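# Put the cardboard box on an empty desk or in the tote

## Task

Check the desks in the room. If any desk has nothing on it, set the cardboard box on that desk. If every desk is occupied, place the box inside the tote near the door so that no part sticks out past the tote's rim. Leave the foam blocks exactly where they were and at the same orientation. The tote must be resting on the floor at the end. The robot must not tip over or be left leaning, or the task fails. Anything that stays in place only because the robot is holding it does not count.

## Robot and tools

ROBOT. The robot is a Hello Robot Stretch 4, about 1.6 m tall. It has a single arm. Its parts are an omni-wheel base (rim within 0.23 m of the base origin), a lift that runs up a mast, an arm that telescopes forward, a three-joint wrist (yaw, pitch, roll) and a two-finger gripper. It carries four cameras: head_camera (top of the mast, looking forward and down; turn the base to look elsewhere), head_left_camera and head_right_camera (fisheyes on either side of it, tilted further down, which also show the base and arm), and wrist_camera (behind the fingers, looking along them, with the fingertips near the bottom of the image).

FRAMES. The base frame sits on the floor under the centre of the base: x forward, y left, z up. hand_pose is reported in this frame. It is a point between the tips of the open fingers, and the printed value may be slightly wrong. With all wrist joints at 0, its axes line up with the base frame. The odometry frame is the base frame as it was at the start of the scene. Odometry heading is in radians, positive to the left, from -3.142 to 3.142.

execute_actions(actions, cameras). actions is a list holding one action, or an empty list, which only returns state and images. An action can contain "base", "joints" or both. It can also have "pace" ("slow", "default", "fast", "max") and "contact_limits". Alternatively it can be {"end_of_arm": "enable_torque"} on its own, which restarts any wrist or gripper motor that has shut itself off. The motions in one action start at the same moment but may finish at different times.
- base: exactly one relative command, measured from where the base last reported itself. {"translate_m": d} drives straight, positive forward, -2 to 2 m. {"strafe_m": d} slides sideways, positive left, -2 to 2 m. {"rotate_rad": d} turns in place, positive counter-clockwise seen from above, -3.2 to 3.2 rad.
- joints: absolute targets, by name. lift_m is 0 to 1.2 m. arm_m is the extension, 0 to 0.55 m. wrist_yaw_rad is -1.134 to 4.276: 0 points forward, positive turns left, 3.14 is folded back, and above 3.4 the arm can get in the way. wrist_pitch_rad is -1.117 to 4.259: 0 is level, 1.57 points straight down. wrist_roll_rad is -1.117 to 4.259: at 0 the fingers are level, and positive turns clockwise as seen from behind the gripper. gripper_m is the fingertip gap, -0.038 to 0.141 m; below 0 the tips squeeze each other. A joint counts as done within ±0.004 for lift, arm and gripper, ±0.02 for yaw and roll, and ±0.05 for pitch. A target outside its range is clipped and flagged. Any other bad value or unknown key rejects the whole call.
- pace: top base speed is 0.1, 0.3, 0.4 or 0.6 m/s, and top turn rate is 1, 2, 3 or 4 rad/s. With lift_m above 0.2, a higher lift lowers these caps, down to 0.3 m/s and 1 rad/s at 1.2.
- contact_limits: {"arm_m": value}, from 0 (gentlest) to 0.75 (firmest), default 0.5. It sets how hard the arm may push before it halts.
- cameras: a list of names from head_camera, head_left_camera, head_right_camera, wrist_camera, all. Omitted, null or ["all"] returns every camera; [] returns none. The "pictures" line gives the order of the images.
Anything you leave out of an action may keep driving toward its previous target, and the status lines will not show it. If a result reports a stop, every later execute_actions, wait or finished_scene in the same reply is skipped. To unfold the wrist at the start, send lift_m 0.4 together with wrist_yaw_rad 0.

wait(seconds): 0 to 10. Commands nothing, then returns state and images.
zoom_image(camera, region): a closer view of the latest full image from that camera. region is [x0, y0, x1, y1] in pixels with (0,0) at the top left, at most 504x504.
read_manual(section): licence texts only.
finished_scene(scene): pass the number of the scene being ended. It cannot be undone, and the result reports whether the goal was met. Call it only once the result is stable without the robot's help.

RESULTS. base_status and joint_status report how each motion ended. "done" for the base means the wheels turned the commanded amount, even if they slipped. "off_target" means it stopped short and may still be pushing. "contact_stop_at_<key>" means it hit something; that part drops its target and may go slack, so a lift can sag under load and a base can roll. "limit_stop_at_<name>" covers built-in limits. "limit_stop_at_tilt" means the lean is over 6 degrees, and lift, arm and wheels go slack until it lessens. "limit_stop_at_own_body" means a self-collision was blocked; moving away from the body is allowed. It can happen when pitch is below -0.2 and roll is below -0.4 or above 4. "torque_fault" means a wrist or gripper motor overloaded and went limp; send enable_torque. on_its_own lists things not commanded by this call; "held at" is a joint's target, not its position. lidar_m lists 12 distances in metres, one per 30-degree sector: the 1st is ahead, then counter-clockwise (4th left, 7th behind, 10th right). "-" means nothing seen or closer than 0.25 m. The lidar sees roughly 0.15 m up to robot height, so table tops appear. It misses glass, thin legs and much of what is behind. wrist_depth_mm is a 7x7 grid of depths, 100 to 2000 mm, starting at the top left. turned_by_wheels and turned_by_imu give the turn since the last result; a gap over about 0.1 rad means slipping or a collision. base_tilt is in degrees, with forward and right positive. motor_effort is a percentage of maximum, positive toward higher joint values, with the peak in brackets. For wheel_0, wheel_1 and wheel_2, positive turns the base right. At rest, effort outside the normal range suggests a load or contact.

GRIPPING. Close to a gap smaller than the object's width. A smaller value grips harder and pulls the object in toward the wrist. The gripper reading and "done" do not confirm a grasp. A firm squeeze shows as a change in gripper effort, and a load in a level gripper shifts pitch effort. If the tips press down on a surface they may stick; raise the lift.

AVOID. Turning or driving with more than 1 kg held and arm_m above 0.2, especially at fast paces, which risks tipping. Avoid hard or sustained pushes, and be especially careful with the gripper high or a firm contact limit. Also avoid holding more than about 2 kg with the gripper level, dropping or slamming objects, bumping the foam blocks, knocking the tote off the floor, and leaving a wheel up on something. Loose objects may occasionally be nudged by outside disturbances. The robot keeps moving while you plan.

Each tool is called after ">>>" by a JSON object that holds its "api" and its "payload".

## Session

>>> {"api": "execute_actions", "payload": {"actions": []}}

Scene clock: 0.00 s.
base_odometry: x=+0.000 y=+0.000 heading=+0.000 (m, m, rad; odometry frame)
turned_by_wheels: +0.000 (rad since the last result)
turned_by_imu: +0.000 (rad since the last result)
base_tilt: forward=+0.0 right=-0.7 (deg)
lidar_m: 0.67 1.64 1.52 1.08 1.10 1.02 1.11 1.41 1.33 0.99 0.68 0.65
base_status: not commanded
joint_positions: lift_m=+0.250 arm_m=-0.002 wrist_yaw_rad=+3.194 wrist_pitch_rad=-0.016 wrist_roll_rad=-0.019 gripper_m=+0.057
joint_status: not commanded
motor_effort: lift_m=+21 arm_m=-1 wrist_yaw_rad=+2 wrist_pitch_rad=-6 wrist_roll_rad=+0 gripper_m=-4 wheel_0=+1 wheel_1=+0 wheel_2=+0 (%)
hand_pose: x=-0.1236 y=+0.0721 z=+0.4327 quat_wxyz=(-0.026, +0.008, -0.009, +1.000) (m; base frame)
wrist_depth_mm: - - 135 1281 1098 960 878 / - - 135 1281 1118 976 891 / - 113 137 1229 1118 991 904 / - 139 217 1336 1138 1008 917 / 208 1921 1537 1336 1098 1025 904 / 204 1397 204 1229 1098 1008 904 / 199 878 946 - 960 854 878
pictures: head_camera, head_left_camera, head_right_camera, wrist_camera
Images, in order (width x height): head_camera 420x560, head_left_camera 420x672, head_right_camera 420x672, wrist_camera 616x392.

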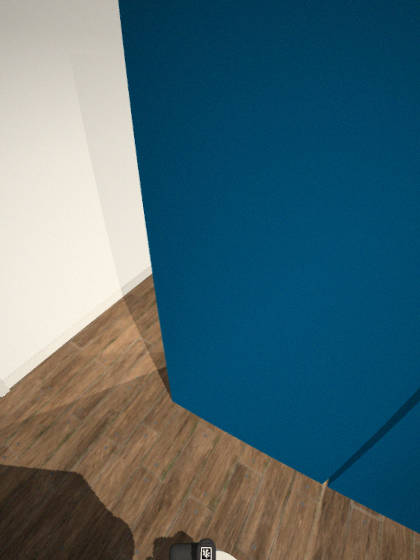

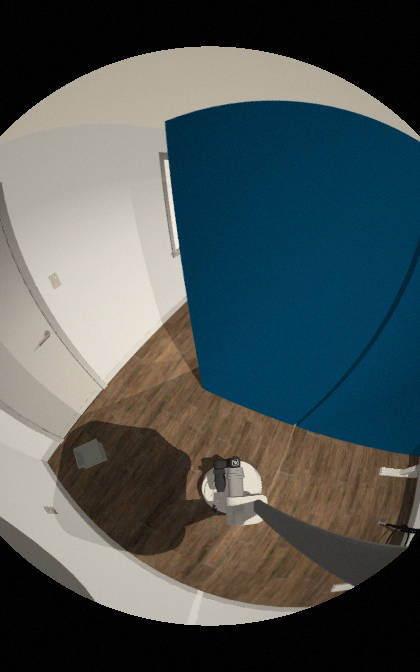

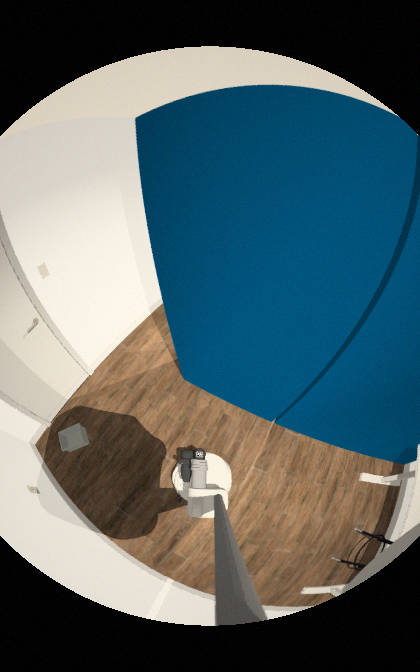

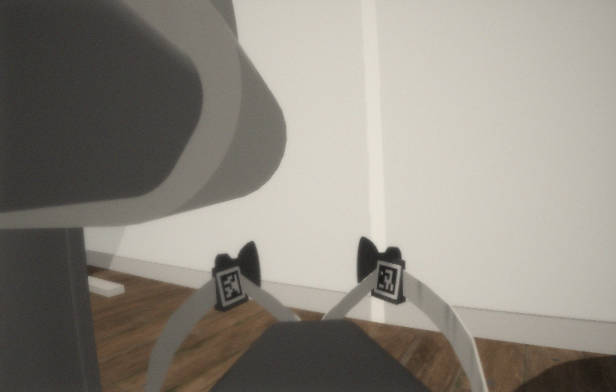

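>>> {"api": "execute_actions", "payload": {"actions": [{"base": {"rotate_rad": -1.3}}], "cameras": ["head_camera", "head_left_camera", "head_right_camera"]}}

Scene clock: 4.63 s.
base_odometry: x=+0.000 y=+0.000 heading=-1.299 (m, m, rad; odometry frame)
turned_by_wheels: -1.299 (rad since the last result)
turned_by_imu: -1.314 (rad since the last result)
base_tilt: forward=+0.0 right=-0.7 (deg)
lidar_m: 0.77 0.64 0.66 0.75 1.53 1.09 1.22 1.01 1.01 1.17 1.34 1.35
base_status: done
joint_positions: lift_m=+0.250 arm_m=-0.002 wrist_yaw_rad=+3.194 wrist_pitch_rad=-0.016 wrist_roll_rad=-0.019 gripper_m=+0.057
joint_status: not commanded
motor_effort: lift_m=+21(21) arm_m=-1(1) wrist_yaw_rad=+2(3) wrist_pitch_rad=-9(6) wrist_roll_rad=+0(1) gripper_m=-5(4) wheel_0=+4(7) wheel_1=+4(9) wheel_2=+5(9) (%)
hand_pose: x=-0.1236 y=+0.0721 z=+0.4327 quat_wxyz=(-0.026, +0.008, -0.009, +1.000) (m; base frame)
wrist_depth_mm: - - 135 1576 1808 1499 1281 / - - 135 1618 1808 1499 1308 / - 113 137 1576 1921 1537 1308 / - 138 217 1576 1863 1537 1308 / 209 1118 1281 1618 1661 1537 1336 / 205 1078 205 1229 1098 1138 1182 / 200 891 946 - 960 842 878
pictures: head_camera, head_left_camera, head_right_camera
Images, in order (width x height): head_camera 420x560, head_left_camera 420x672, head_right_camera 420x672.

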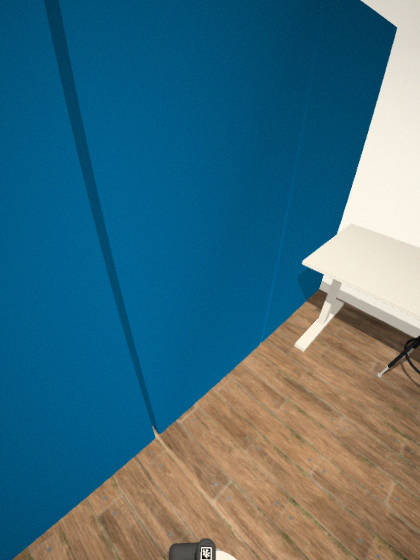

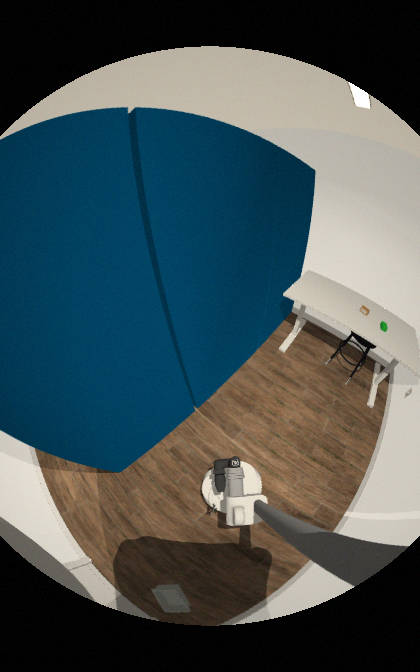

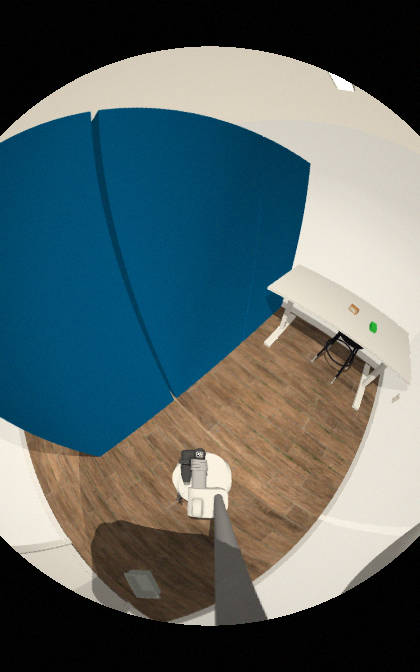

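>>> {"api": "execute_actions", "payload": {"actions": [{"base": {"rotate_rad": -1.0}}], "cameras": ["head_camera", "head_left_camera", "head_right_camera"]}}

>>> {"api": "execute_actions", "payload": {"actions": [{"base": {"rotate_rad": -1.5}}], "cameras": ["head_camera", "head_left_camera", "head_right_camera"]}}

Scene clock: 9.93 s.
base_odometry: x=+0.000 y=+0.000 heading=-2.298 (m, m, rad; odometry frame)
turned_by_wheels: -0.999 (rad since the last result)
turned_by_imu: -1.010 (rad since the last result)
base_tilt: forward=+0.0 right=-0.8 (deg)
lidar_m: 1.35 1.27 0.75 0.64 0.65 0.78 1.54 1.06 1.17 1.01 0.99 1.21
base_status: done
joint_positions: lift_m=+0.250 arm_m=-0.002 wrist_yaw_rad=+3.194 wrist_pitch_rad=-0.016 wrist_roll_rad=-0.019 gripper_m=+0.057
joint_status: not commanded
motor_effort: lift_m=+21(21) arm_m=-1(1) wrist_yaw_rad=+3(2) wrist_pitch_rad=-7(8) wrist_roll_rad=+0(1) gripper_m=-3(3) wheel_0=+3(9) wheel_1=+2(9) wheel_2=+3(11) (%)
hand_pose: x=-0.1236 y=+0.0721 z=+0.4327 quat_wxyz=(-0.026, +0.008, -0.009, +1.000) (m; base frame)
wrist_depth_mm: - - 135 1708 1808 1921 683 / - - 135 1661 1756 1863 699 / - 113 137 1756 1808 1863 707 / - 139 216 1708 1808 1863 715 / 209 1576 1618 1808 1808 1863 732 / 205 1205 204 1229 1118 1042 723 / 200 878 946 - 946 842 723
pictures: head_camera, head_left_camera, head_right_camera
Images, in order (width x height): head_camera 420x560, head_left_camera 420x672, head_right_camera 420x672.

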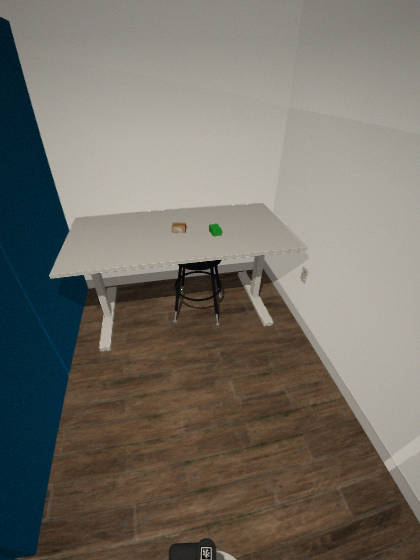

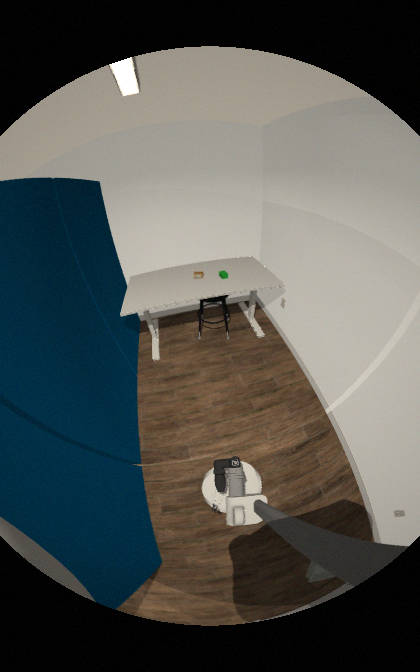

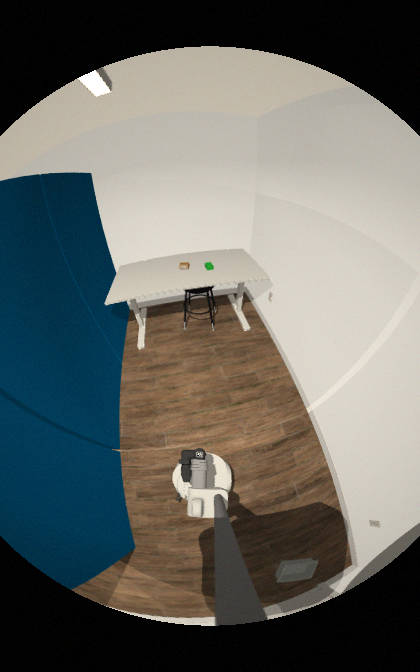

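Scene clock: 11.93 s.
base_odometry: x=+0.000 y=+0.000 heading=+2.485 (m, m, rad; odometry frame)
turned_by_wheels: -1.500 (rad since the last result)
turned_by_imu: -1.518 (rad since the last result)
base_tilt: forward=-0.1 right=-0.8 (deg)
lidar_m: 1.00 1.03 1.30 1.34 1.14 0.75 0.65 0.67 0.83 1.51 1.06 1.14
base_status: done
joint_positions: lift_m=+0.250 arm_m=-0.002 wrist_yaw_rad=+3.194 wrist_pitch_rad=-0.016 wrist_roll_rad=-0.019 gripper_m=+0.057
joint_status: not commanded
motor_effort: lift_m=+21(21) arm_m=-1(1) wrist_yaw_rad=+2(2) wrist_pitch_rad=-7(6) wrist_roll_rad=+0(0) gripper_m=-4(5) wheel_0=+2(10) wheel_1=+1(10) wheel_2=+2(10) (%)
hand_pose: x=-0.1236 y=+0.0721 z=+0.4327 quat_wxyz=(-0.026, +0.008, -0.009, +1.000) (m; base frame)
wrist_depth_mm: - - 135 788 820 820 831 / - - 135 788 809 842 854 / - 113 137 798 831 842 854 / - 139 217 820 820 854 878 / 208 778 798 820 842 854 891 / 205 778 204 809 842 854 891 / 200 778 798 - 842 842 904
pictures: head_camera, head_left_camera, head_right_camera
Images, in order (width x height): head_camera 420x560, head_left_camera 420x672, head_right_camera 420x672.

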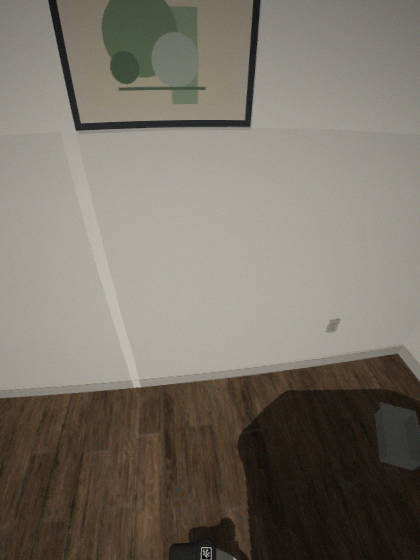

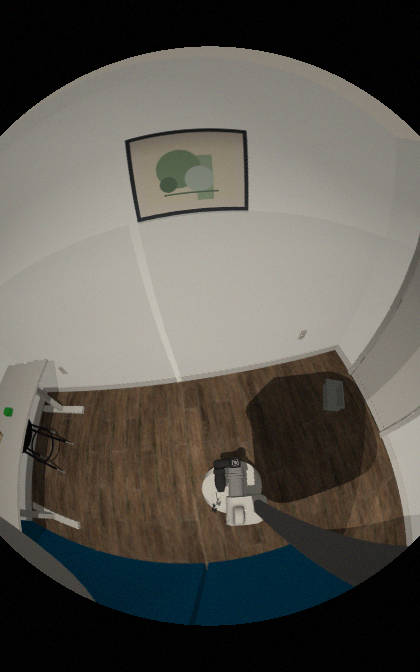

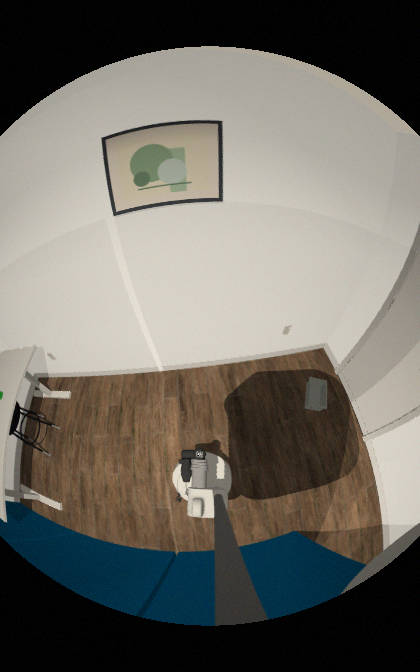

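>>> {"api": "execute_actions", "payload": {"actions": [{"base": {"rotate_rad": -1.96}}], "cameras": ["head_camera", "head_left_camera", "head_right_camera"]}}

Scene clock: 34.30 s.
base_odometry: x=+0.000 y=+0.000 heading=+0.526 (m, m, rad; odometry frame)
turned_by_wheels: -1.959 (rad since the last result)
turned_by_imu: -1.982 (rad since the last result)
base_tilt: forward=+0.0 right=-0.7 (deg)
lidar_m: 1.64 1.51 1.07 1.07 0.99 1.07 1.42 1.33 0.97 0.66 0.64 0.68
base_status: done
joint_positions: lift_m=+0.250 arm_m=-0.002 wrist_yaw_rad=+3.194 wrist_pitch_rad=-0.016 wrist_roll_rad=-0.019 gripper_m=+0.057
joint_status: not commanded
motor_effort: lift_m=+22(21) arm_m=-1(1) wrist_yaw_rad=+2(2) wrist_pitch_rad=-8(6) wrist_roll_rad=+1(0) gripper_m=+0(5) wheel_0=+3(9) wheel_1=+2(10) wheel_2=+3(7) (%)
hand_pose: x=-0.1236 y=+0.0721 z=+0.4327 quat_wxyz=(-0.026, +0.008, -0.009, +1.000) (m; base frame)
wrist_depth_mm: - - 135 - 1464 1098 917 / - - 135 - 1499 1118 931 / - 113 137 1921 1499 1118 946 / - 139 218 - 1499 1160 931 / 208 - - - 1366 1160 946 / 206 1397 204 1229 1098 1078 946 / 199 878 917 - 960 854 891
pictures: head_camera, head_left_camera, head_right_camera
Images, in order (width x height): head_camera 420x560, head_left_camera 420x672, head_right_camera 420x672.

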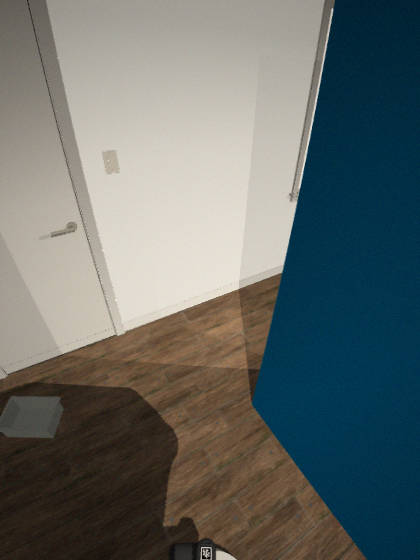

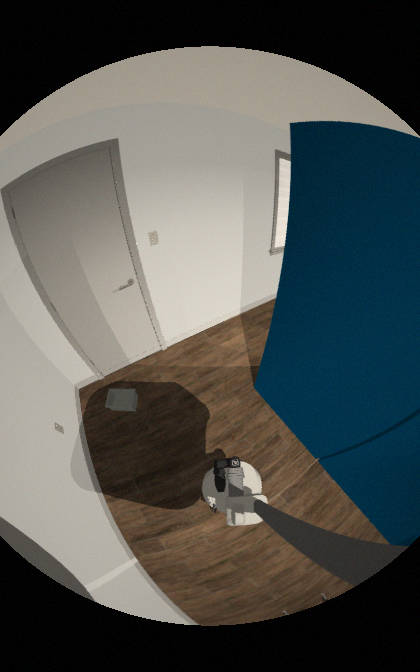

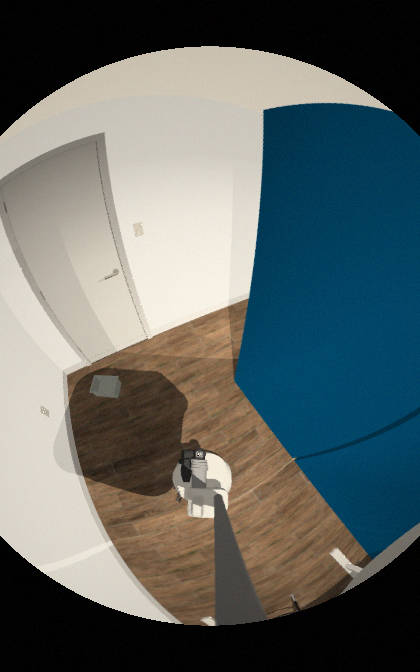

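>>> {"api": "execute_actions", "payload": {"actions": [{"base": {"rotate_rad": 0.2}}], "cameras": []}}

>>> {"api": "execute_actions", "payload": {"actions": [{"base": {"translate_m": 1.0}}], "cameras": []}}

>>> {"api": "execute_actions", "payload": {"actions": [{"base": {"rotate_rad": -1.2}}], "cameras": ["head_camera", "head_left_camera", "head_right_camera"]}}

Scene clock: 43.43 s.
base_odometry: x=+0.000 y=+0.000 heading=+0.725 (m, m, rad; odometry frame)
turned_by_wheels: +0.200 (rad since the last result)
turned_by_imu: +0.203 (rad since the last result)
base_tilt: forward=+0.0 right=-0.8 (deg)
lidar_m: 1.55 1.05 1.19 1.03 1.02 1.13 1.36 1.33 0.82 0.66 0.65 0.74
base_status: done
joint_positions: lift_m=+0.250 arm_m=-0.002 wrist_yaw_rad=+3.194 wrist_pitch_rad=-0.016 wrist_roll_rad=-0.019 gripper_m=+0.057
joint_status: not commanded
motor_effort: lift_m=+21(21) arm_m=-1(1) wrist_yaw_rad=+3(2) wrist_pitch_rad=-7(7) wrist_roll_rad=-1(0) gripper_m=-3(4) wheel_0=-1(9) wheel_1=-1(8) wheel_2=-2(4) (%)
hand_pose: x=-0.1236 y=+0.0721 z=+0.4327 quat_wxyz=(-0.026, +0.008, -0.009, +1.000) (m; base frame)
wrist_depth_mm: - - 135 - 1921 1255 1025 / - - 135 - 1863 1308 1008 / - 113 137 1921 1808 1308 1042 / - 139 216 - - 1336 1060 / 208 - - - 1661 1366 1060 / 205 1366 205 1229 1098 1182 1060 / 200 866 946 - 976 854 891
pictures: none
No camera images: the call's "cameras" was empty. Leave "cameras" out to get every camera's image.

Scene clock: 48.23 s.
base_odometry: x=+0.748 y=+0.663 heading=+0.725 (m, m, rad; odometry frame)
turned_by_wheels: +0.000 (rad since the last result)
turned_by_imu: +0.000 (rad since the last result)
base_tilt: forward=+0.0 right=-0.8 (deg)
lidar_m: 0.64 0.59 0.66 0.67 1.35 1.52 2.46 0.79 0.43 0.50 1.45 0.77
base_status: done
joint_positions: lift_m=+0.250 arm_m=-0.002 wrist_yaw_rad=+3.194 wrist_pitch_rad=-0.016 wrist_roll_rad=-0.019 gripper_m=+0.057
joint_status: not commanded
motor_effort: lift_m=+21(21) arm_m=-1(1) wrist_yaw_rad=+3(2) wrist_pitch_rad=-7(5) wrist_roll_rad=+1(0) gripper_m=-4(4) wheel_0=+2(9) wheel_1=+2(9) wheel_2=-1(16) (%)
hand_pose: x=-0.1236 y=+0.0721 z=+0.4327 quat_wxyz=(-0.026, +0.008, -0.009, +1.000) (m; base frame)
wrist_depth_mm: - - 135 - - 1756 1336 / - - 136 - - 1708 1366 / - 113 137 - - 1808 1366 / - 139 217 - - 1808 1366 / 208 1921 - - 1983 1708 1366 / 204 1336 204 1229 1098 1255 1182 / 199 878 917 - 946 866 891
pictures: none
No camera images: the call's "cameras" was empty. Leave "cameras" out to get every camera's image.

Scene clock: 50.07 s.
base_odometry: x=+0.748 y=+0.663 heading=-0.474 (m, m, rad; odometry frame)
turned_by_wheels: -1.199 (rad since the last result)
turned_by_imu: -1.213 (rad since the last result)
base_tilt: forward=+0.0 right=-0.8 (deg)
lidar_m: 2.16 0.88 0.65 0.61 0.62 0.65 0.72 1.43 1.99 1.21 0.43 0.44
base_status: done
joint_positions: lift_m=+0.250 arm_m=-0.002 wrist_yaw_rad=+3.194 wrist_pitch_rad=-0.016 wrist_roll_rad=-0.019 gripper_m=+0.057
joint_status: not commanded
motor_effort: lift_m=+21(21) arm_m=-1(1) wrist_yaw_rad=+2(3) wrist_pitch_rad=-7(5) wrist_roll_rad=+0(1) gripper_m=-2(6) wheel_0=+3(7) wheel_1=+2(8) wheel_2=+4(6) (%)
hand_pose: x=-0.1236 y=+0.0721 z=+0.4327 quat_wxyz=(-0.026, +0.008, -0.009, +1.000) (m; base frame)
wrist_depth_mm: - - 135 1430 1464 1308 831 / - - 135 1464 1499 1308 831 / - 113 137 1464 1430 1366 866 / - 139 216 1499 1464 1366 891 / 208 1576 1576 1537 1430 1366 878 / 205 1366 204 1229 891 1118 866 / 199 878 946 - 842 866 831
pictures: head_camera, head_left_camera, head_right_camera
Images, in order (width x height): head_camera 420x560, head_left_camera 420x672, head_right_camera 420x672.

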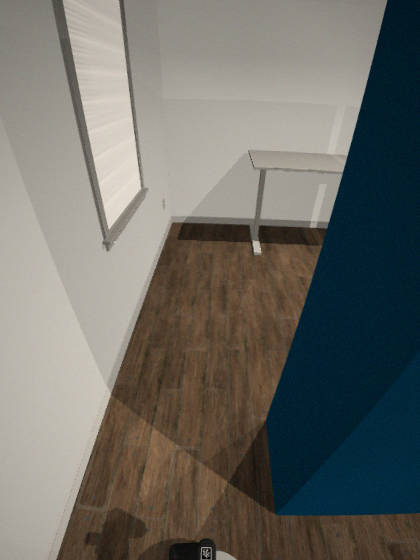

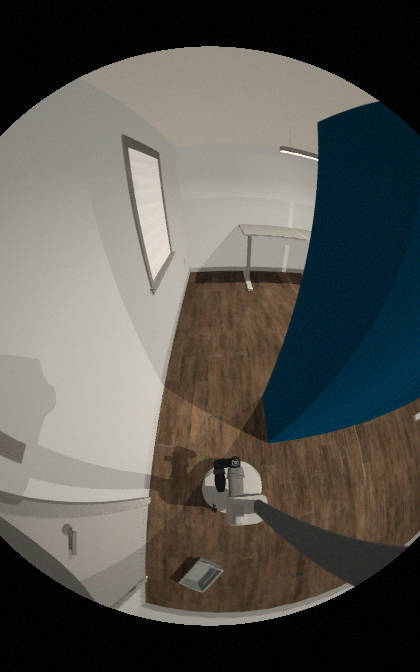

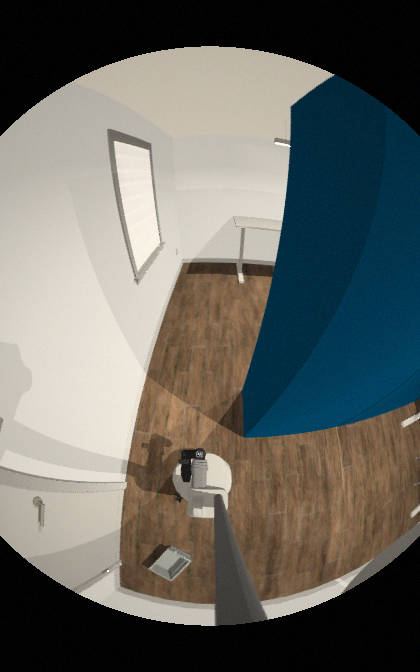

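>>> {"api": "execute_actions", "payload": {"actions": [{"base": {"translate_m": 1.0}}], "cameras": []}}

>>> {"api": "execute_actions", "payload": {"actions": [{"base": {"rotate_rad": -1.1}}], "cameras": ["head_camera", "head_left_camera", "head_right_camera"]}}

Scene clock: 61.77 s.
base_odometry: x=+1.638 y=+0.207 heading=-0.474 (m, m, rad; odometry frame)
turned_by_wheels: +0.000 (rad since the last result)
turned_by_imu: +0.000 (rad since the last result)
base_tilt: forward=-0.1 right=-0.7 (deg)
lidar_m: 1.58 0.79 0.59 0.59 0.61 0.88 1.67 0.43 0.37 0.80 2.15 1.59
base_status: done
joint_positions: lift_m=+0.250 arm_m=-0.002 wrist_yaw_rad=+3.194 wrist_pitch_rad=-0.016 wrist_roll_rad=-0.019 gripper_m=+0.057
joint_status: not commanded
motor_effort: lift_m=+21(21) arm_m=-1(1) wrist_yaw_rad=+2(2) wrist_pitch_rad=-7(6) wrist_roll_rad=+0(1) gripper_m=-2(2) wheel_0=+3(9) wheel_1=+3(8) wheel_2=-3(15) (%)
hand_pose: x=-0.1236 y=+0.0721 z=+0.4327 quat_wxyz=(-0.026, +0.008, -0.009, +1.000) (m; base frame)
wrist_depth_mm: - - 135 - - 1182 809 / - - 135 - - 1182 831 / - 113 137 - - 1255 842 / - 139 217 - - 1255 854 / 208 723 - - 1983 1255 854 / 205 715 205 1229 1098 1118 854 / 200 634 946 - 960 866 820
pictures: none
No camera images: the call's "cameras" was empty. Leave "cameras" out to get every camera's image.

Scene clock: 63.53 s.
base_odometry: x=+1.638 y=+0.207 heading=-1.573 (m, m, rad; odometry frame)
turned_by_wheels: -1.099 (rad since the last result)
turned_by_imu: -1.112 (rad since the last result)
base_tilt: forward=-0.1 right=-0.7 (deg)
lidar_m: 2.30 1.60 1.61 0.88 0.64 0.58 0.62 0.85 1.70 0.47 0.33 0.71
base_status: done
joint_positions: lift_m=+0.250 arm_m=-0.002 wrist_yaw_rad=+3.194 wrist_pitch_rad=-0.016 wrist_roll_rad=-0.019 gripper_m=+0.057
joint_status: not commanded
motor_effort: lift_m=+21(21) arm_m=-1(1) wrist_yaw_rad=+3(3) wrist_pitch_rad=-6(8) wrist_roll_rad=-1(0) gripper_m=-3(2) wheel_0=+3(8) wheel_1=+1(9) wheel_2=+4(7) (%)
hand_pose: x=-0.1236 y=+0.0721 z=+0.4327 quat_wxyz=(-0.026, +0.008, -0.009, +1.000) (m; base frame)
wrist_depth_mm: - - 135 768 676 591 544 / - - 135 759 676 603 539 / - 113 137 768 691 609 554 / - 139 217 788 699 615 554 / 208 1138 946 809 661 621 559 / 206 1182 204 768 668 609 569 / 200 878 946 - 699 615 564
pictures: head_camera, head_left_camera, head_right_camera
Images, in order (width x height): head_camera 420x560, head_left_camera 420x672, head_right_camera 420x672.

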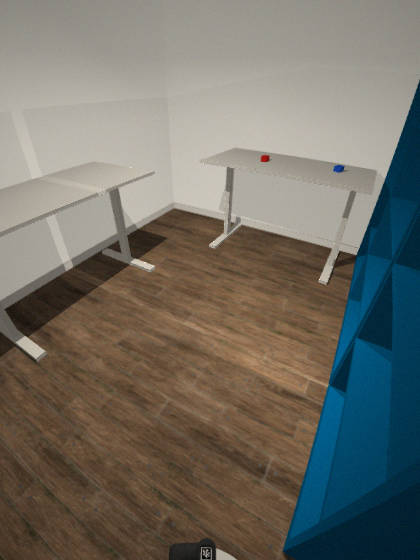

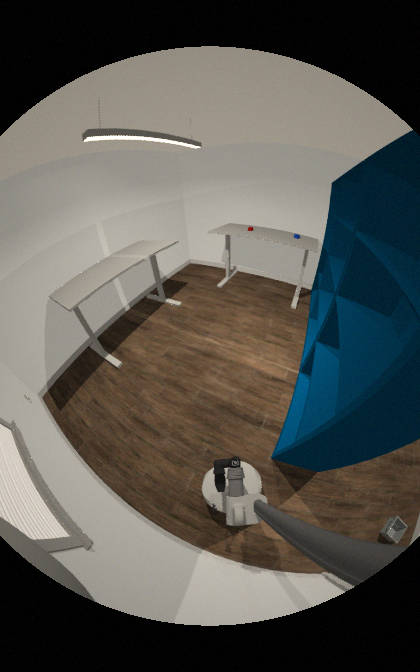

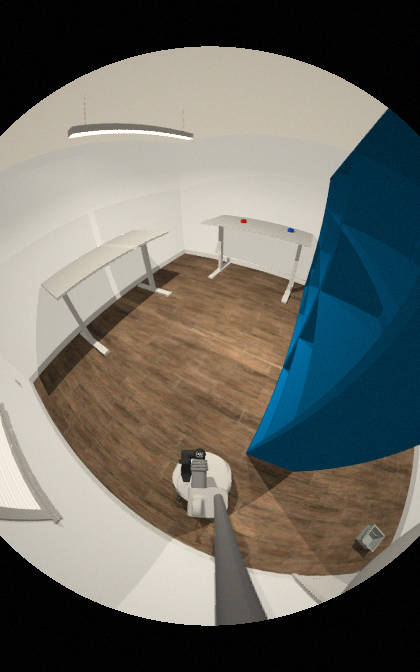

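>>> {"api": "zoom_image", "payload": {"camera": "head_camera", "region": [0, 130, 200, 280]}}

>>> {"api": "zoom_image", "payload": {"camera": "head_left_camera", "region": [30, 210, 230, 380]}}

Region (0, 130, 200, 280) of head_camera's 420x560 image, scaled by 2.520, with more detail than that image has; it fills the top 378 rows of this view, and the rest is white.

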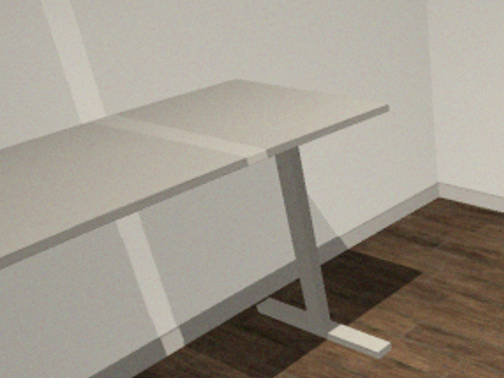

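Region (30, 210, 230, 380) of head_left_camera's 420x672 image, scaled by 2.520, with more detail than that image has; it fills the top 428 rows of this view, and the rest is white.

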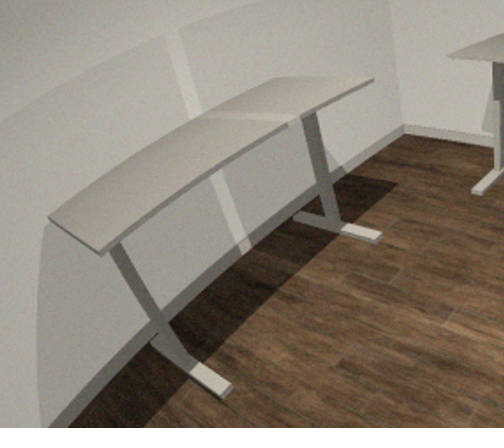

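>>> {"api": "execute_actions", "payload": {"actions": [{"base": {"rotate_rad": -0.5}}], "cameras": []}}

>>> {"api": "execute_actions", "payload": {"actions": [{"base": {"strafe_m": -1.05}, "pace": "fast"}], "cameras": ["head_camera", "head_left_camera"]}}

Scene clock: 114.97 s.
base_odometry: x=+1.638 y=+0.207 heading=-2.072 (m, m, rad; odometry frame)
turned_by_wheels: -0.499 (rad since the last result)
turned_by_imu: -0.504 (rad since the last result)
base_tilt: forward=+0.0 right=-0.8 (deg)
lidar_m: 0.75 2.33 1.62 1.61 0.86 0.63 0.60 0.64 0.86 1.65 0.44 0.35
base_status: done
joint_positions: lift_m=+0.250 arm_m=-0.002 wrist_yaw_rad=+3.194 wrist_pitch_rad=-0.016 wrist_roll_rad=-0.019 gripper_m=+0.057
joint_status: not commanded
motor_effort: lift_m=+21(21) arm_m=-1(1) wrist_yaw_rad=+2(2) wrist_pitch_rad=-6(4) wrist_roll_rad=+0(0) gripper_m=-2(4) wheel_0=+4(7) wheel_1=+3(9) wheel_2=+3(5) (%)
hand_pose: x=-0.1236 y=+0.0721 z=+0.4327 quat_wxyz=(-0.026, +0.008, -0.009, +1.000) (m; base frame)
wrist_depth_mm: - - 135 715 707 699 691 / - - 135 715 715 707 691 / - 113 137 723 723 699 699 / - 138 218 741 723 723 707 / 209 768 741 741 741 723 723 / 205 768 204 741 723 732 723 / 200 768 759 - 741 732 723
pictures: none
No camera images: the call's "cameras" was empty. Leave "cameras" out to get every camera's image.

Scene clock: 118.73 s.
base_odometry: x=+0.717 y=+0.712 heading=-2.072 (m, m, rad; odometry frame)
turned_by_wheels: +0.000 (rad since the last result)
turned_by_imu: -0.002 (rad since the last result)
base_tilt: forward=+0.0 right=-0.8 (deg)
lidar_m: 1.52 0.55 0.50 2.35 0.90 0.64 0.57 0.58 0.65 0.62 1.34 1.92
base_status: done
joint_positions: lift_m=+0.250 arm_m=-0.002 wrist_yaw_rad=+3.194 wrist_pitch_rad=-0.016 wrist_roll_rad=-0.019 gripper_m=+0.057
joint_status: not commanded
motor_effort: lift_m=+21(21) arm_m=-1(1) wrist_yaw_rad=+3(3) wrist_pitch_rad=-5(6) wrist_roll_rad=+0(1) gripper_m=-3(4) wheel_0=+0(14) wheel_1=+1(15) wheel_2=+0(2) (%)
hand_pose: x=-0.1236 y=+0.0721 z=+0.4327 quat_wxyz=(-0.026, +0.008, -0.009, +1.000) (m; base frame)
wrist_depth_mm: - - 135 707 715 699 683 / - - 135 723 715 699 699 / - 113 137 723 723 715 707 / - 139 216 741 723 723 715 / 208 732 732 741 741 723 715 / 205 741 204 750 741 732 723 / 200 750 741 - 732 732 732
pictures: head_camera, head_left_camera
Images, in order (width x height): head_camera 420x560, head_left_camera 420x672.

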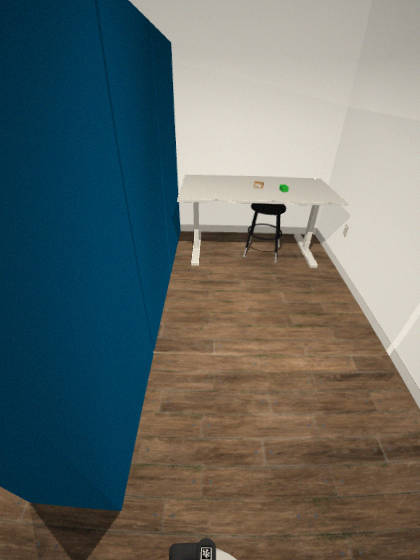

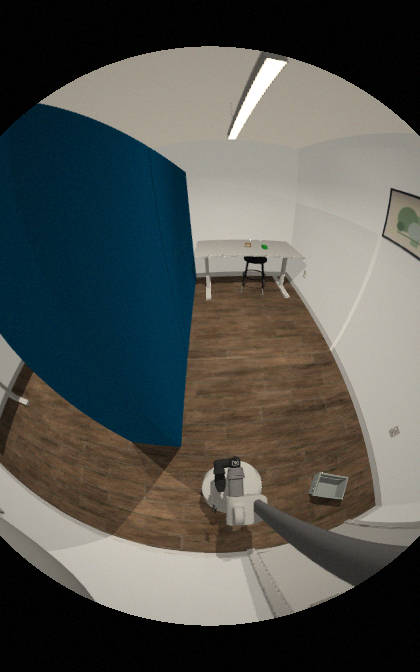

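>>> {"api": "execute_actions", "payload": {"actions": [{"base": {"translate_m": 1.0}, "joints": {"lift_m": 0.75}, "pace": "fast"}], "cameras": []}}

>>> {"api": "execute_actions", "payload": {"actions": [{"base": {"strafe_m": -0.34}, "joints": {"wrist_yaw_rad": 0.0, "wrist_pitch_rad": 0.0, "wrist_roll_rad": 0.0, "gripper_m": 0.13}}], "cameras": []}}

>>> {"api": "execute_actions", "payload": {"actions": [{"base": {"translate_m": 0.7}}]}}

Scene clock: 136.73 s.
base_odometry: x=+0.237 y=-0.165 heading=-2.072 (m, m, rad; odometry frame)
turned_by_wheels: +0.000 (rad since the last result)
turned_by_imu: +0.000 (rad since the last result)
base_tilt: forward=+0.0 right=-0.8 (deg)
lidar_m: 1.31 0.56 0.40 0.34 0.38 0.55 1.58 1.21 1.36 1.27 1.38 1.39
base_status: done
joint_positions: lift_m=+0.750 arm_m=-0.002 wrist_yaw_rad=+3.194 wrist_pitch_rad=-0.016 wrist_roll_rad=-0.019 gripper_m=+0.057
joint_status: all done
motor_effort: lift_m=+24(23) arm_m=-1(1) wrist_yaw_rad=+3(3) wrist_pitch_rad=-5(7) wrist_roll_rad=+0(0) gripper_m=-3(3) wheel_0=+1(9) wheel_1=+1(8) wheel_2=+2(16) (%)
hand_pose: x=-0.1236 y=+0.0721 z=+0.9325 quat_wxyz=(-0.026, +0.008, -0.009, +1.000) (m; base frame)
wrist_depth_mm: - - 135 1708 1708 668 469 / - - 135 1756 1708 691 480 / - 113 137 1708 1708 699 477 / - 139 216 1756 1708 723 484 / 209 1756 1756 1708 1756 723 492 / 205 1808 204 1808 1756 661 488 / 200 1756 1808 - 1756 640 500
pictures: none
No camera images: the call's "cameras" was empty. Leave "cameras" out to get every camera's image.

Scene clock: 139.20 s.
base_odometry: x=-0.061 y=-0.002 heading=-2.072 (m, m, rad; odometry frame)
turned_by_wheels: +0.000 (rad since the last result)
turned_by_imu: +0.001 (rad since the last result)
base_tilt: forward=+0.0 right=-0.8 (deg)
lidar_m: 1.31 1.06 0.75 0.70 0.74 1.66 1.15 1.11 0.97 0.94 1.02 1.36
base_status: done
joint_positions: lift_m=+0.750 arm_m=-0.002 wrist_yaw_rad=+0.000 wrist_pitch_rad=+0.002 wrist_roll_rad=+0.000 gripper_m=+0.130
joint_status: all done
motor_effort: lift_m=+23(24) arm_m=-1(1) wrist_yaw_rad=+1(2) wrist_pitch_rad=-5(7) wrist_roll_rad=+2(2) gripper_m=-2(1) wheel_0=+2(11) wheel_1=+0(9) wheel_2=+0(4) (%)
hand_pose: x=+0.4576 y=-0.0873 z=+0.9274 quat_wxyz=(+1.000, +0.000, +0.001, +0.000) (m; base frame)
wrist_depth_mm: 1138 1708 1863 1863 1808 1661 1205 / 1138 1808 1808 1921 1921 1756 1229 / 1160 1808 1921 1921 1921 1863 1255 / 1138 1661 1921 1863 1921 1618 1229 / 1138 1397 1397 1464 1281 1336 1255 / 1098 1397 1983 165 1983 1576 1281 / 1078 1464 1808 - 1863 1576 1308
pictures: none
No camera images: the call's "cameras" was empty. Leave "cameras" out to get every camera's image.

Scene clock: 143.00 s.
base_odometry: x=-0.397 y=-0.615 heading=-2.072 (m, m, rad; odometry frame)
turned_by_wheels: +0.000 (rad since the last result)
turned_by_imu: +0.000 (rad since the last result)
base_tilt: forward=+0.0 right=-0.7 (deg)
lidar_m: 0.61 0.63 0.73 0.69 0.76 0.99 1.74 1.34 1.02 0.95 0.92 0.65
base_status: done
joint_positions: lift_m=+0.750 arm_m=-0.002 wrist_yaw_rad=+0.000 wrist_pitch_rad=+0.002 wrist_roll_rad=+0.000 gripper_m=+0.130
joint_status: not commanded
motor_effort: lift_m=+23(23) arm_m=-1(1) wrist_yaw_rad=+2(2) wrist_pitch_rad=-6(7) wrist_roll_rad=+2(2) gripper_m=-2(2) wheel_0=+2(7) wheel_1=+4(6) wheel_2=-3(16) (%)
hand_pose: x=+0.4575 y=-0.0874 z=+0.9274 quat_wxyz=(+1.000, +0.000, +0.001, +0.000) (m; base frame)
wrist_depth_mm: 1182 1160 1182 1182 1205 1182 1182 / 1160 1182 1182 1205 1182 1182 1182 / 1160 1205 1205 1229 1229 1229 1205 / 1138 1205 1229 1205 1229 1229 1229 / 1078 1229 1205 1138 1060 976 946 / 723 661 609 165 597 574 591 / 530 492 517 - 488 452 455
pictures: head_camera, head_left_camera, head_right_camera, wrist_camera
camera_calibration (this result's frames):
wrist_camera: T_world_to_cam=[[-0.00765901, -0.999243, -0.0381416, -0.0458251], [-0.0379982, 0.038406, -0.998539, 0.996831], [0.999248, -0.00619851, -0.0382636, -0.190673], [0, 0, 0, 1]] pos_world=[0.228057, -0.0852566, 0.986332]
Images, in order (width x height): head_camera 420x560, head_left_camera 420x672, head_right_camera 420x672, wrist_camera 616x392.

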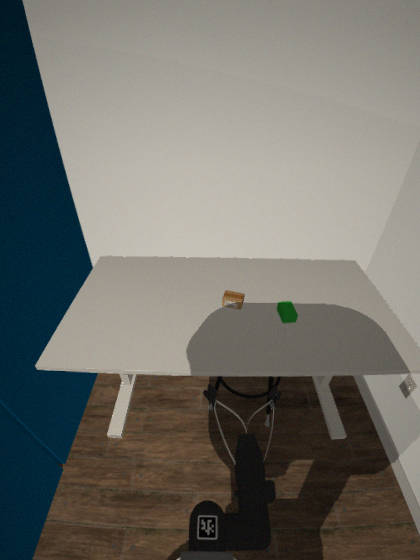

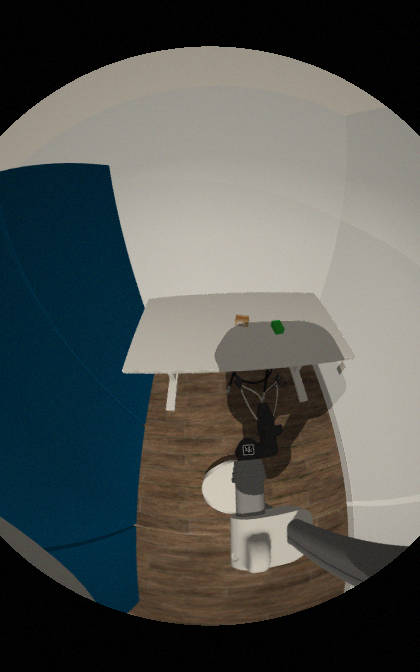

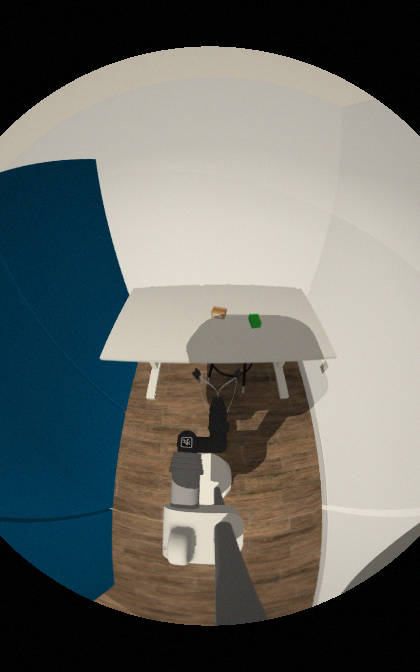

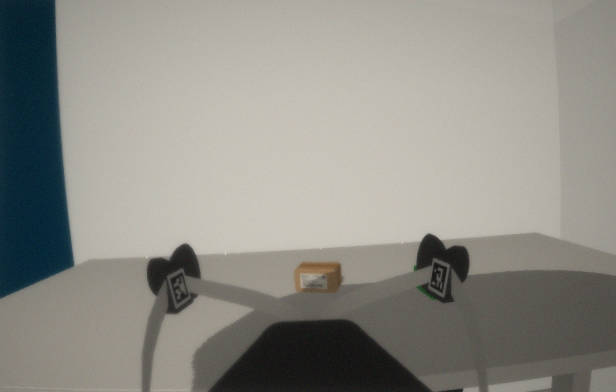

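>>> {"api": "execute_actions", "payload": {"actions": [{"base": {"translate_m": 0.2}, "joints": {"lift_m": 0.85, "wrist_pitch_rad": 0.6, "arm_m": 0.22, "gripper_m": 0.14}}], "cameras": ["head_camera", "wrist_camera", "head_right_camera"]}}

Scene clock: 170.80 s.
base_odometry: x=-0.493 y=-0.791 heading=-2.071 (m, m, rad; odometry frame)
turned_by_wheels: +0.000 (rad since the last result)
turned_by_imu: +0.001 (rad since the last result)
base_tilt: forward=+0.0 right=-0.8 (deg)
lidar_m: 0.41 0.46 0.60 0.68 0.74 1.05 1.92 1.39 1.00 0.94 0.60 0.42
base_status: done
joint_positions: lift_m=+0.850 arm_m=+0.219 wrist_yaw_rad=+0.000 wrist_pitch_rad=+0.602 wrist_roll_rad=+0.000 gripper_m=+0.140
joint_status: all done
motor_effort: lift_m=+24(27) arm_m=+6(8) wrist_yaw_rad=+2(3) wrist_pitch_rad=-5(4) wrist_roll_rad=+2(1) gripper_m=+0(2) wheel_0=+2(6) wheel_1=+2(7) wheel_2=-1(16) (%)
hand_pose: x=+0.6276 y=-0.0874 z=+0.8646 quat_wxyz=(+0.955, +0.000, +0.296, +0.000) (m; base frame)
wrist_depth_mm: 715 715 723 732 741 750 741 / 768 768 768 768 778 778 768 / 668 654 634 615 615 597 597 / 525 517 512 424 492 488 480 / 433 436 430 421 418 384 355 / 368 359 347 168 349 343 347 / 329 322 329 - 322 310 309
pictures: head_camera, head_right_camera, wrist_camera
camera_calibration (this result's frames):
wrist_camera: T_world_to_cam=[[-0.0278549, -0.999244, -0.0271184, -0.0437834], [-0.594754, 0.0383716, -0.802992, 1.12097], [0.803425, -0.00623849, -0.595373, 0.24156], [0, 0, 0, 1]] pos_world=[0.471405, -0.0852567, 1.04276]
Images, in order (width x height): head_camera 420x560, head_right_camera 420x672, wrist_camera 616x392.

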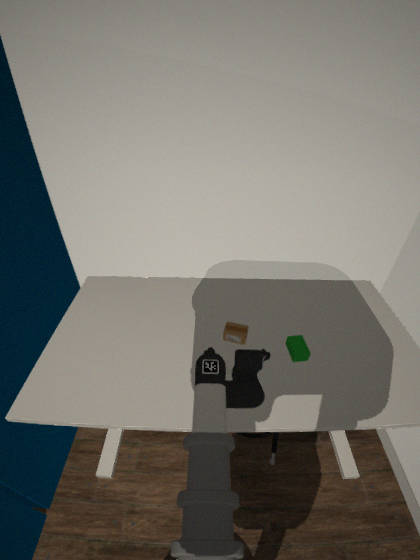

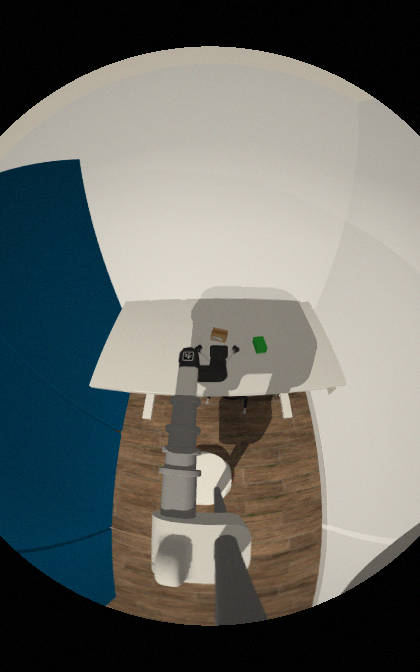

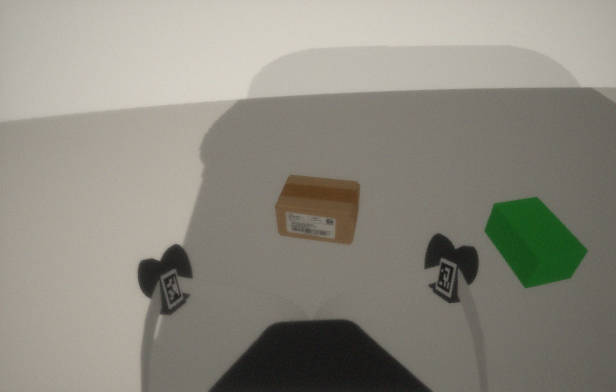

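>>> {"api": "execute_actions", "payload": {"actions": [{"base": {"strafe_m": -0.012}, "joints": {"lift_m": 0.80, "arm_m": 0.40}}], "cameras": ["head_camera", "wrist_camera"]}}

Scene clock: 187.20 s.
base_odometry: x=-0.504 y=-0.785 heading=-2.071 (m, m, rad; odometry frame)
turned_by_wheels: +0.000 (rad since the last result)
turned_by_imu: +0.001 (rad since the last result)
base_tilt: forward=+0.0 right=-0.7 (deg)
lidar_m: 0.42 0.46 0.63 0.71 0.76 1.07 1.97 1.36 0.99 0.93 0.59 0.45
base_status: done
joint_positions: lift_m=+0.800 arm_m=+0.399 wrist_yaw_rad=+0.000 wrist_pitch_rad=+0.602 wrist_roll_rad=+0.000 gripper_m=+0.140
joint_status: all done
motor_effort: lift_m=+17(25) arm_m=+7(7) wrist_yaw_rad=+1(2) wrist_pitch_rad=-8(6) wrist_roll_rad=+2(2) gripper_m=+0(0) wheel_0=+3(8) wheel_1=-2(10) wheel_2=+0(2) (%)
hand_pose: x=+0.8076 y=-0.0874 z=+0.8152 quat_wxyz=(+0.955, +0.000, +0.296, +0.000) (m; base frame)
wrist_depth_mm: 544 544 554 564 564 569 574 / 591 597 603 609 621 603 609 / 564 549 535 525 508 508 500 / 445 439 430 427 418 410 404 / 366 362 359 357 351 336 340 / 310 301 293 167 286 289 291 / 277 271 276 - 271 262 262
pictures: head_camera, wrist_camera
camera_calibration (this result's frames):
wrist_camera: T_world_to_cam=[[-0.0278987, -0.999243, -0.0271138, -0.0400889], [-0.594886, 0.0383951, -0.802893, 1.18833], [0.803326, -0.00627002, -0.595506, 0.0677457], [0, 0, 0, 1]] pos_world=[0.651382, -0.08526, 0.993361]
Images, in order (width x height): head_camera 420x560, wrist_camera 616x392.

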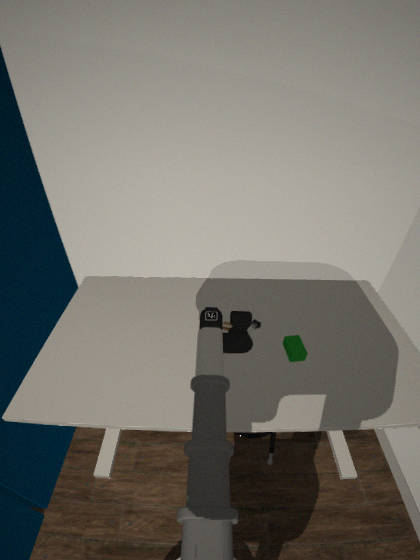

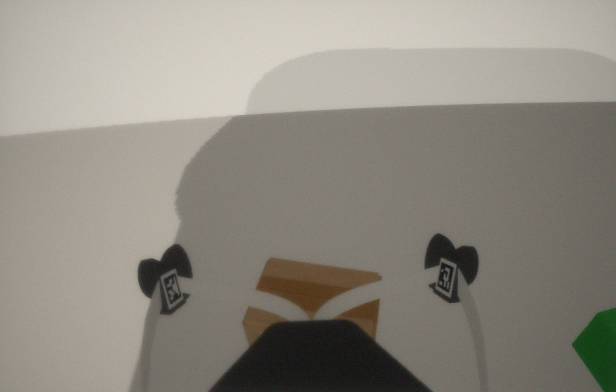

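>>> {"api": "execute_actions", "payload": {"actions": [{"joints": {"lift_m": 0.758}, "pace": "slow"}], "cameras": ["head_camera", "wrist_camera"]}}

Scene clock: 204.53 s.
base_odometry: x=-0.504 y=-0.785 heading=-2.071 (m, m, rad; odometry frame)
turned_by_wheels: +0.000 (rad since the last result)
turned_by_imu: +0.001 (rad since the last result)
base_tilt: forward=+0.0 right=-0.8 (deg)
lidar_m: 0.43 0.45 0.62 0.72 0.75 1.04 1.95 1.37 0.99 0.93 0.60 0.45
base_status: not commanded
joint_positions: lift_m=+0.758 arm_m=+0.399 wrist_yaw_rad=+0.000 wrist_pitch_rad=+0.602 wrist_roll_rad=+0.000 gripper_m=+0.140
joint_status: all done
motor_effort: lift_m=+17(21) arm_m=+7(6) wrist_yaw_rad=+2(2) wrist_pitch_rad=-6(5) wrist_roll_rad=+1(2) gripper_m=+0(3) wheel_0=+3(3) wheel_1=-2(2) wheel_2=+0(0) (%)
hand_pose: x=+0.8076 y=-0.0874 z=+0.7732 quat_wxyz=(+0.955, +0.000, +0.296, +0.000) (m; base frame)
wrist_depth_mm: 544 554 554 564 564 564 574 / 591 591 585 591 564 559 554 / 477 462 449 439 433 427 418 / 375 373 362 355 351 345 342 / 310 307 294 233 242 282 287 / 263 254 246 167 240 242 245 / 234 228 234 - 227 220 -
pictures: head_camera, wrist_camera
camera_calibration (this result's frames):
wrist_camera: T_world_to_cam=[[-0.0278988, -0.999243, -0.0271139, -0.041227], [-0.594886, 0.0383952, -0.802893, 1.15463], [0.803326, -0.00627007, -0.595506, 0.0427452], [0, 0, 0, 1]] pos_world=[0.651383, -0.08526, 0.95138]
Images, in order (width x height): head_camera 420x560, wrist_camera 616x392.

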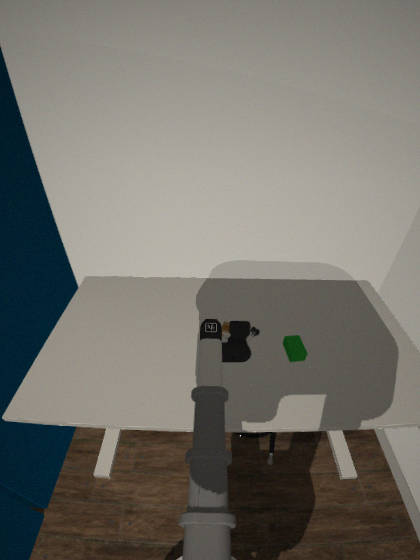

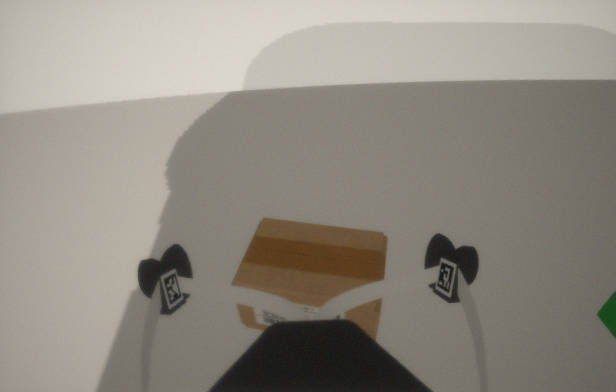

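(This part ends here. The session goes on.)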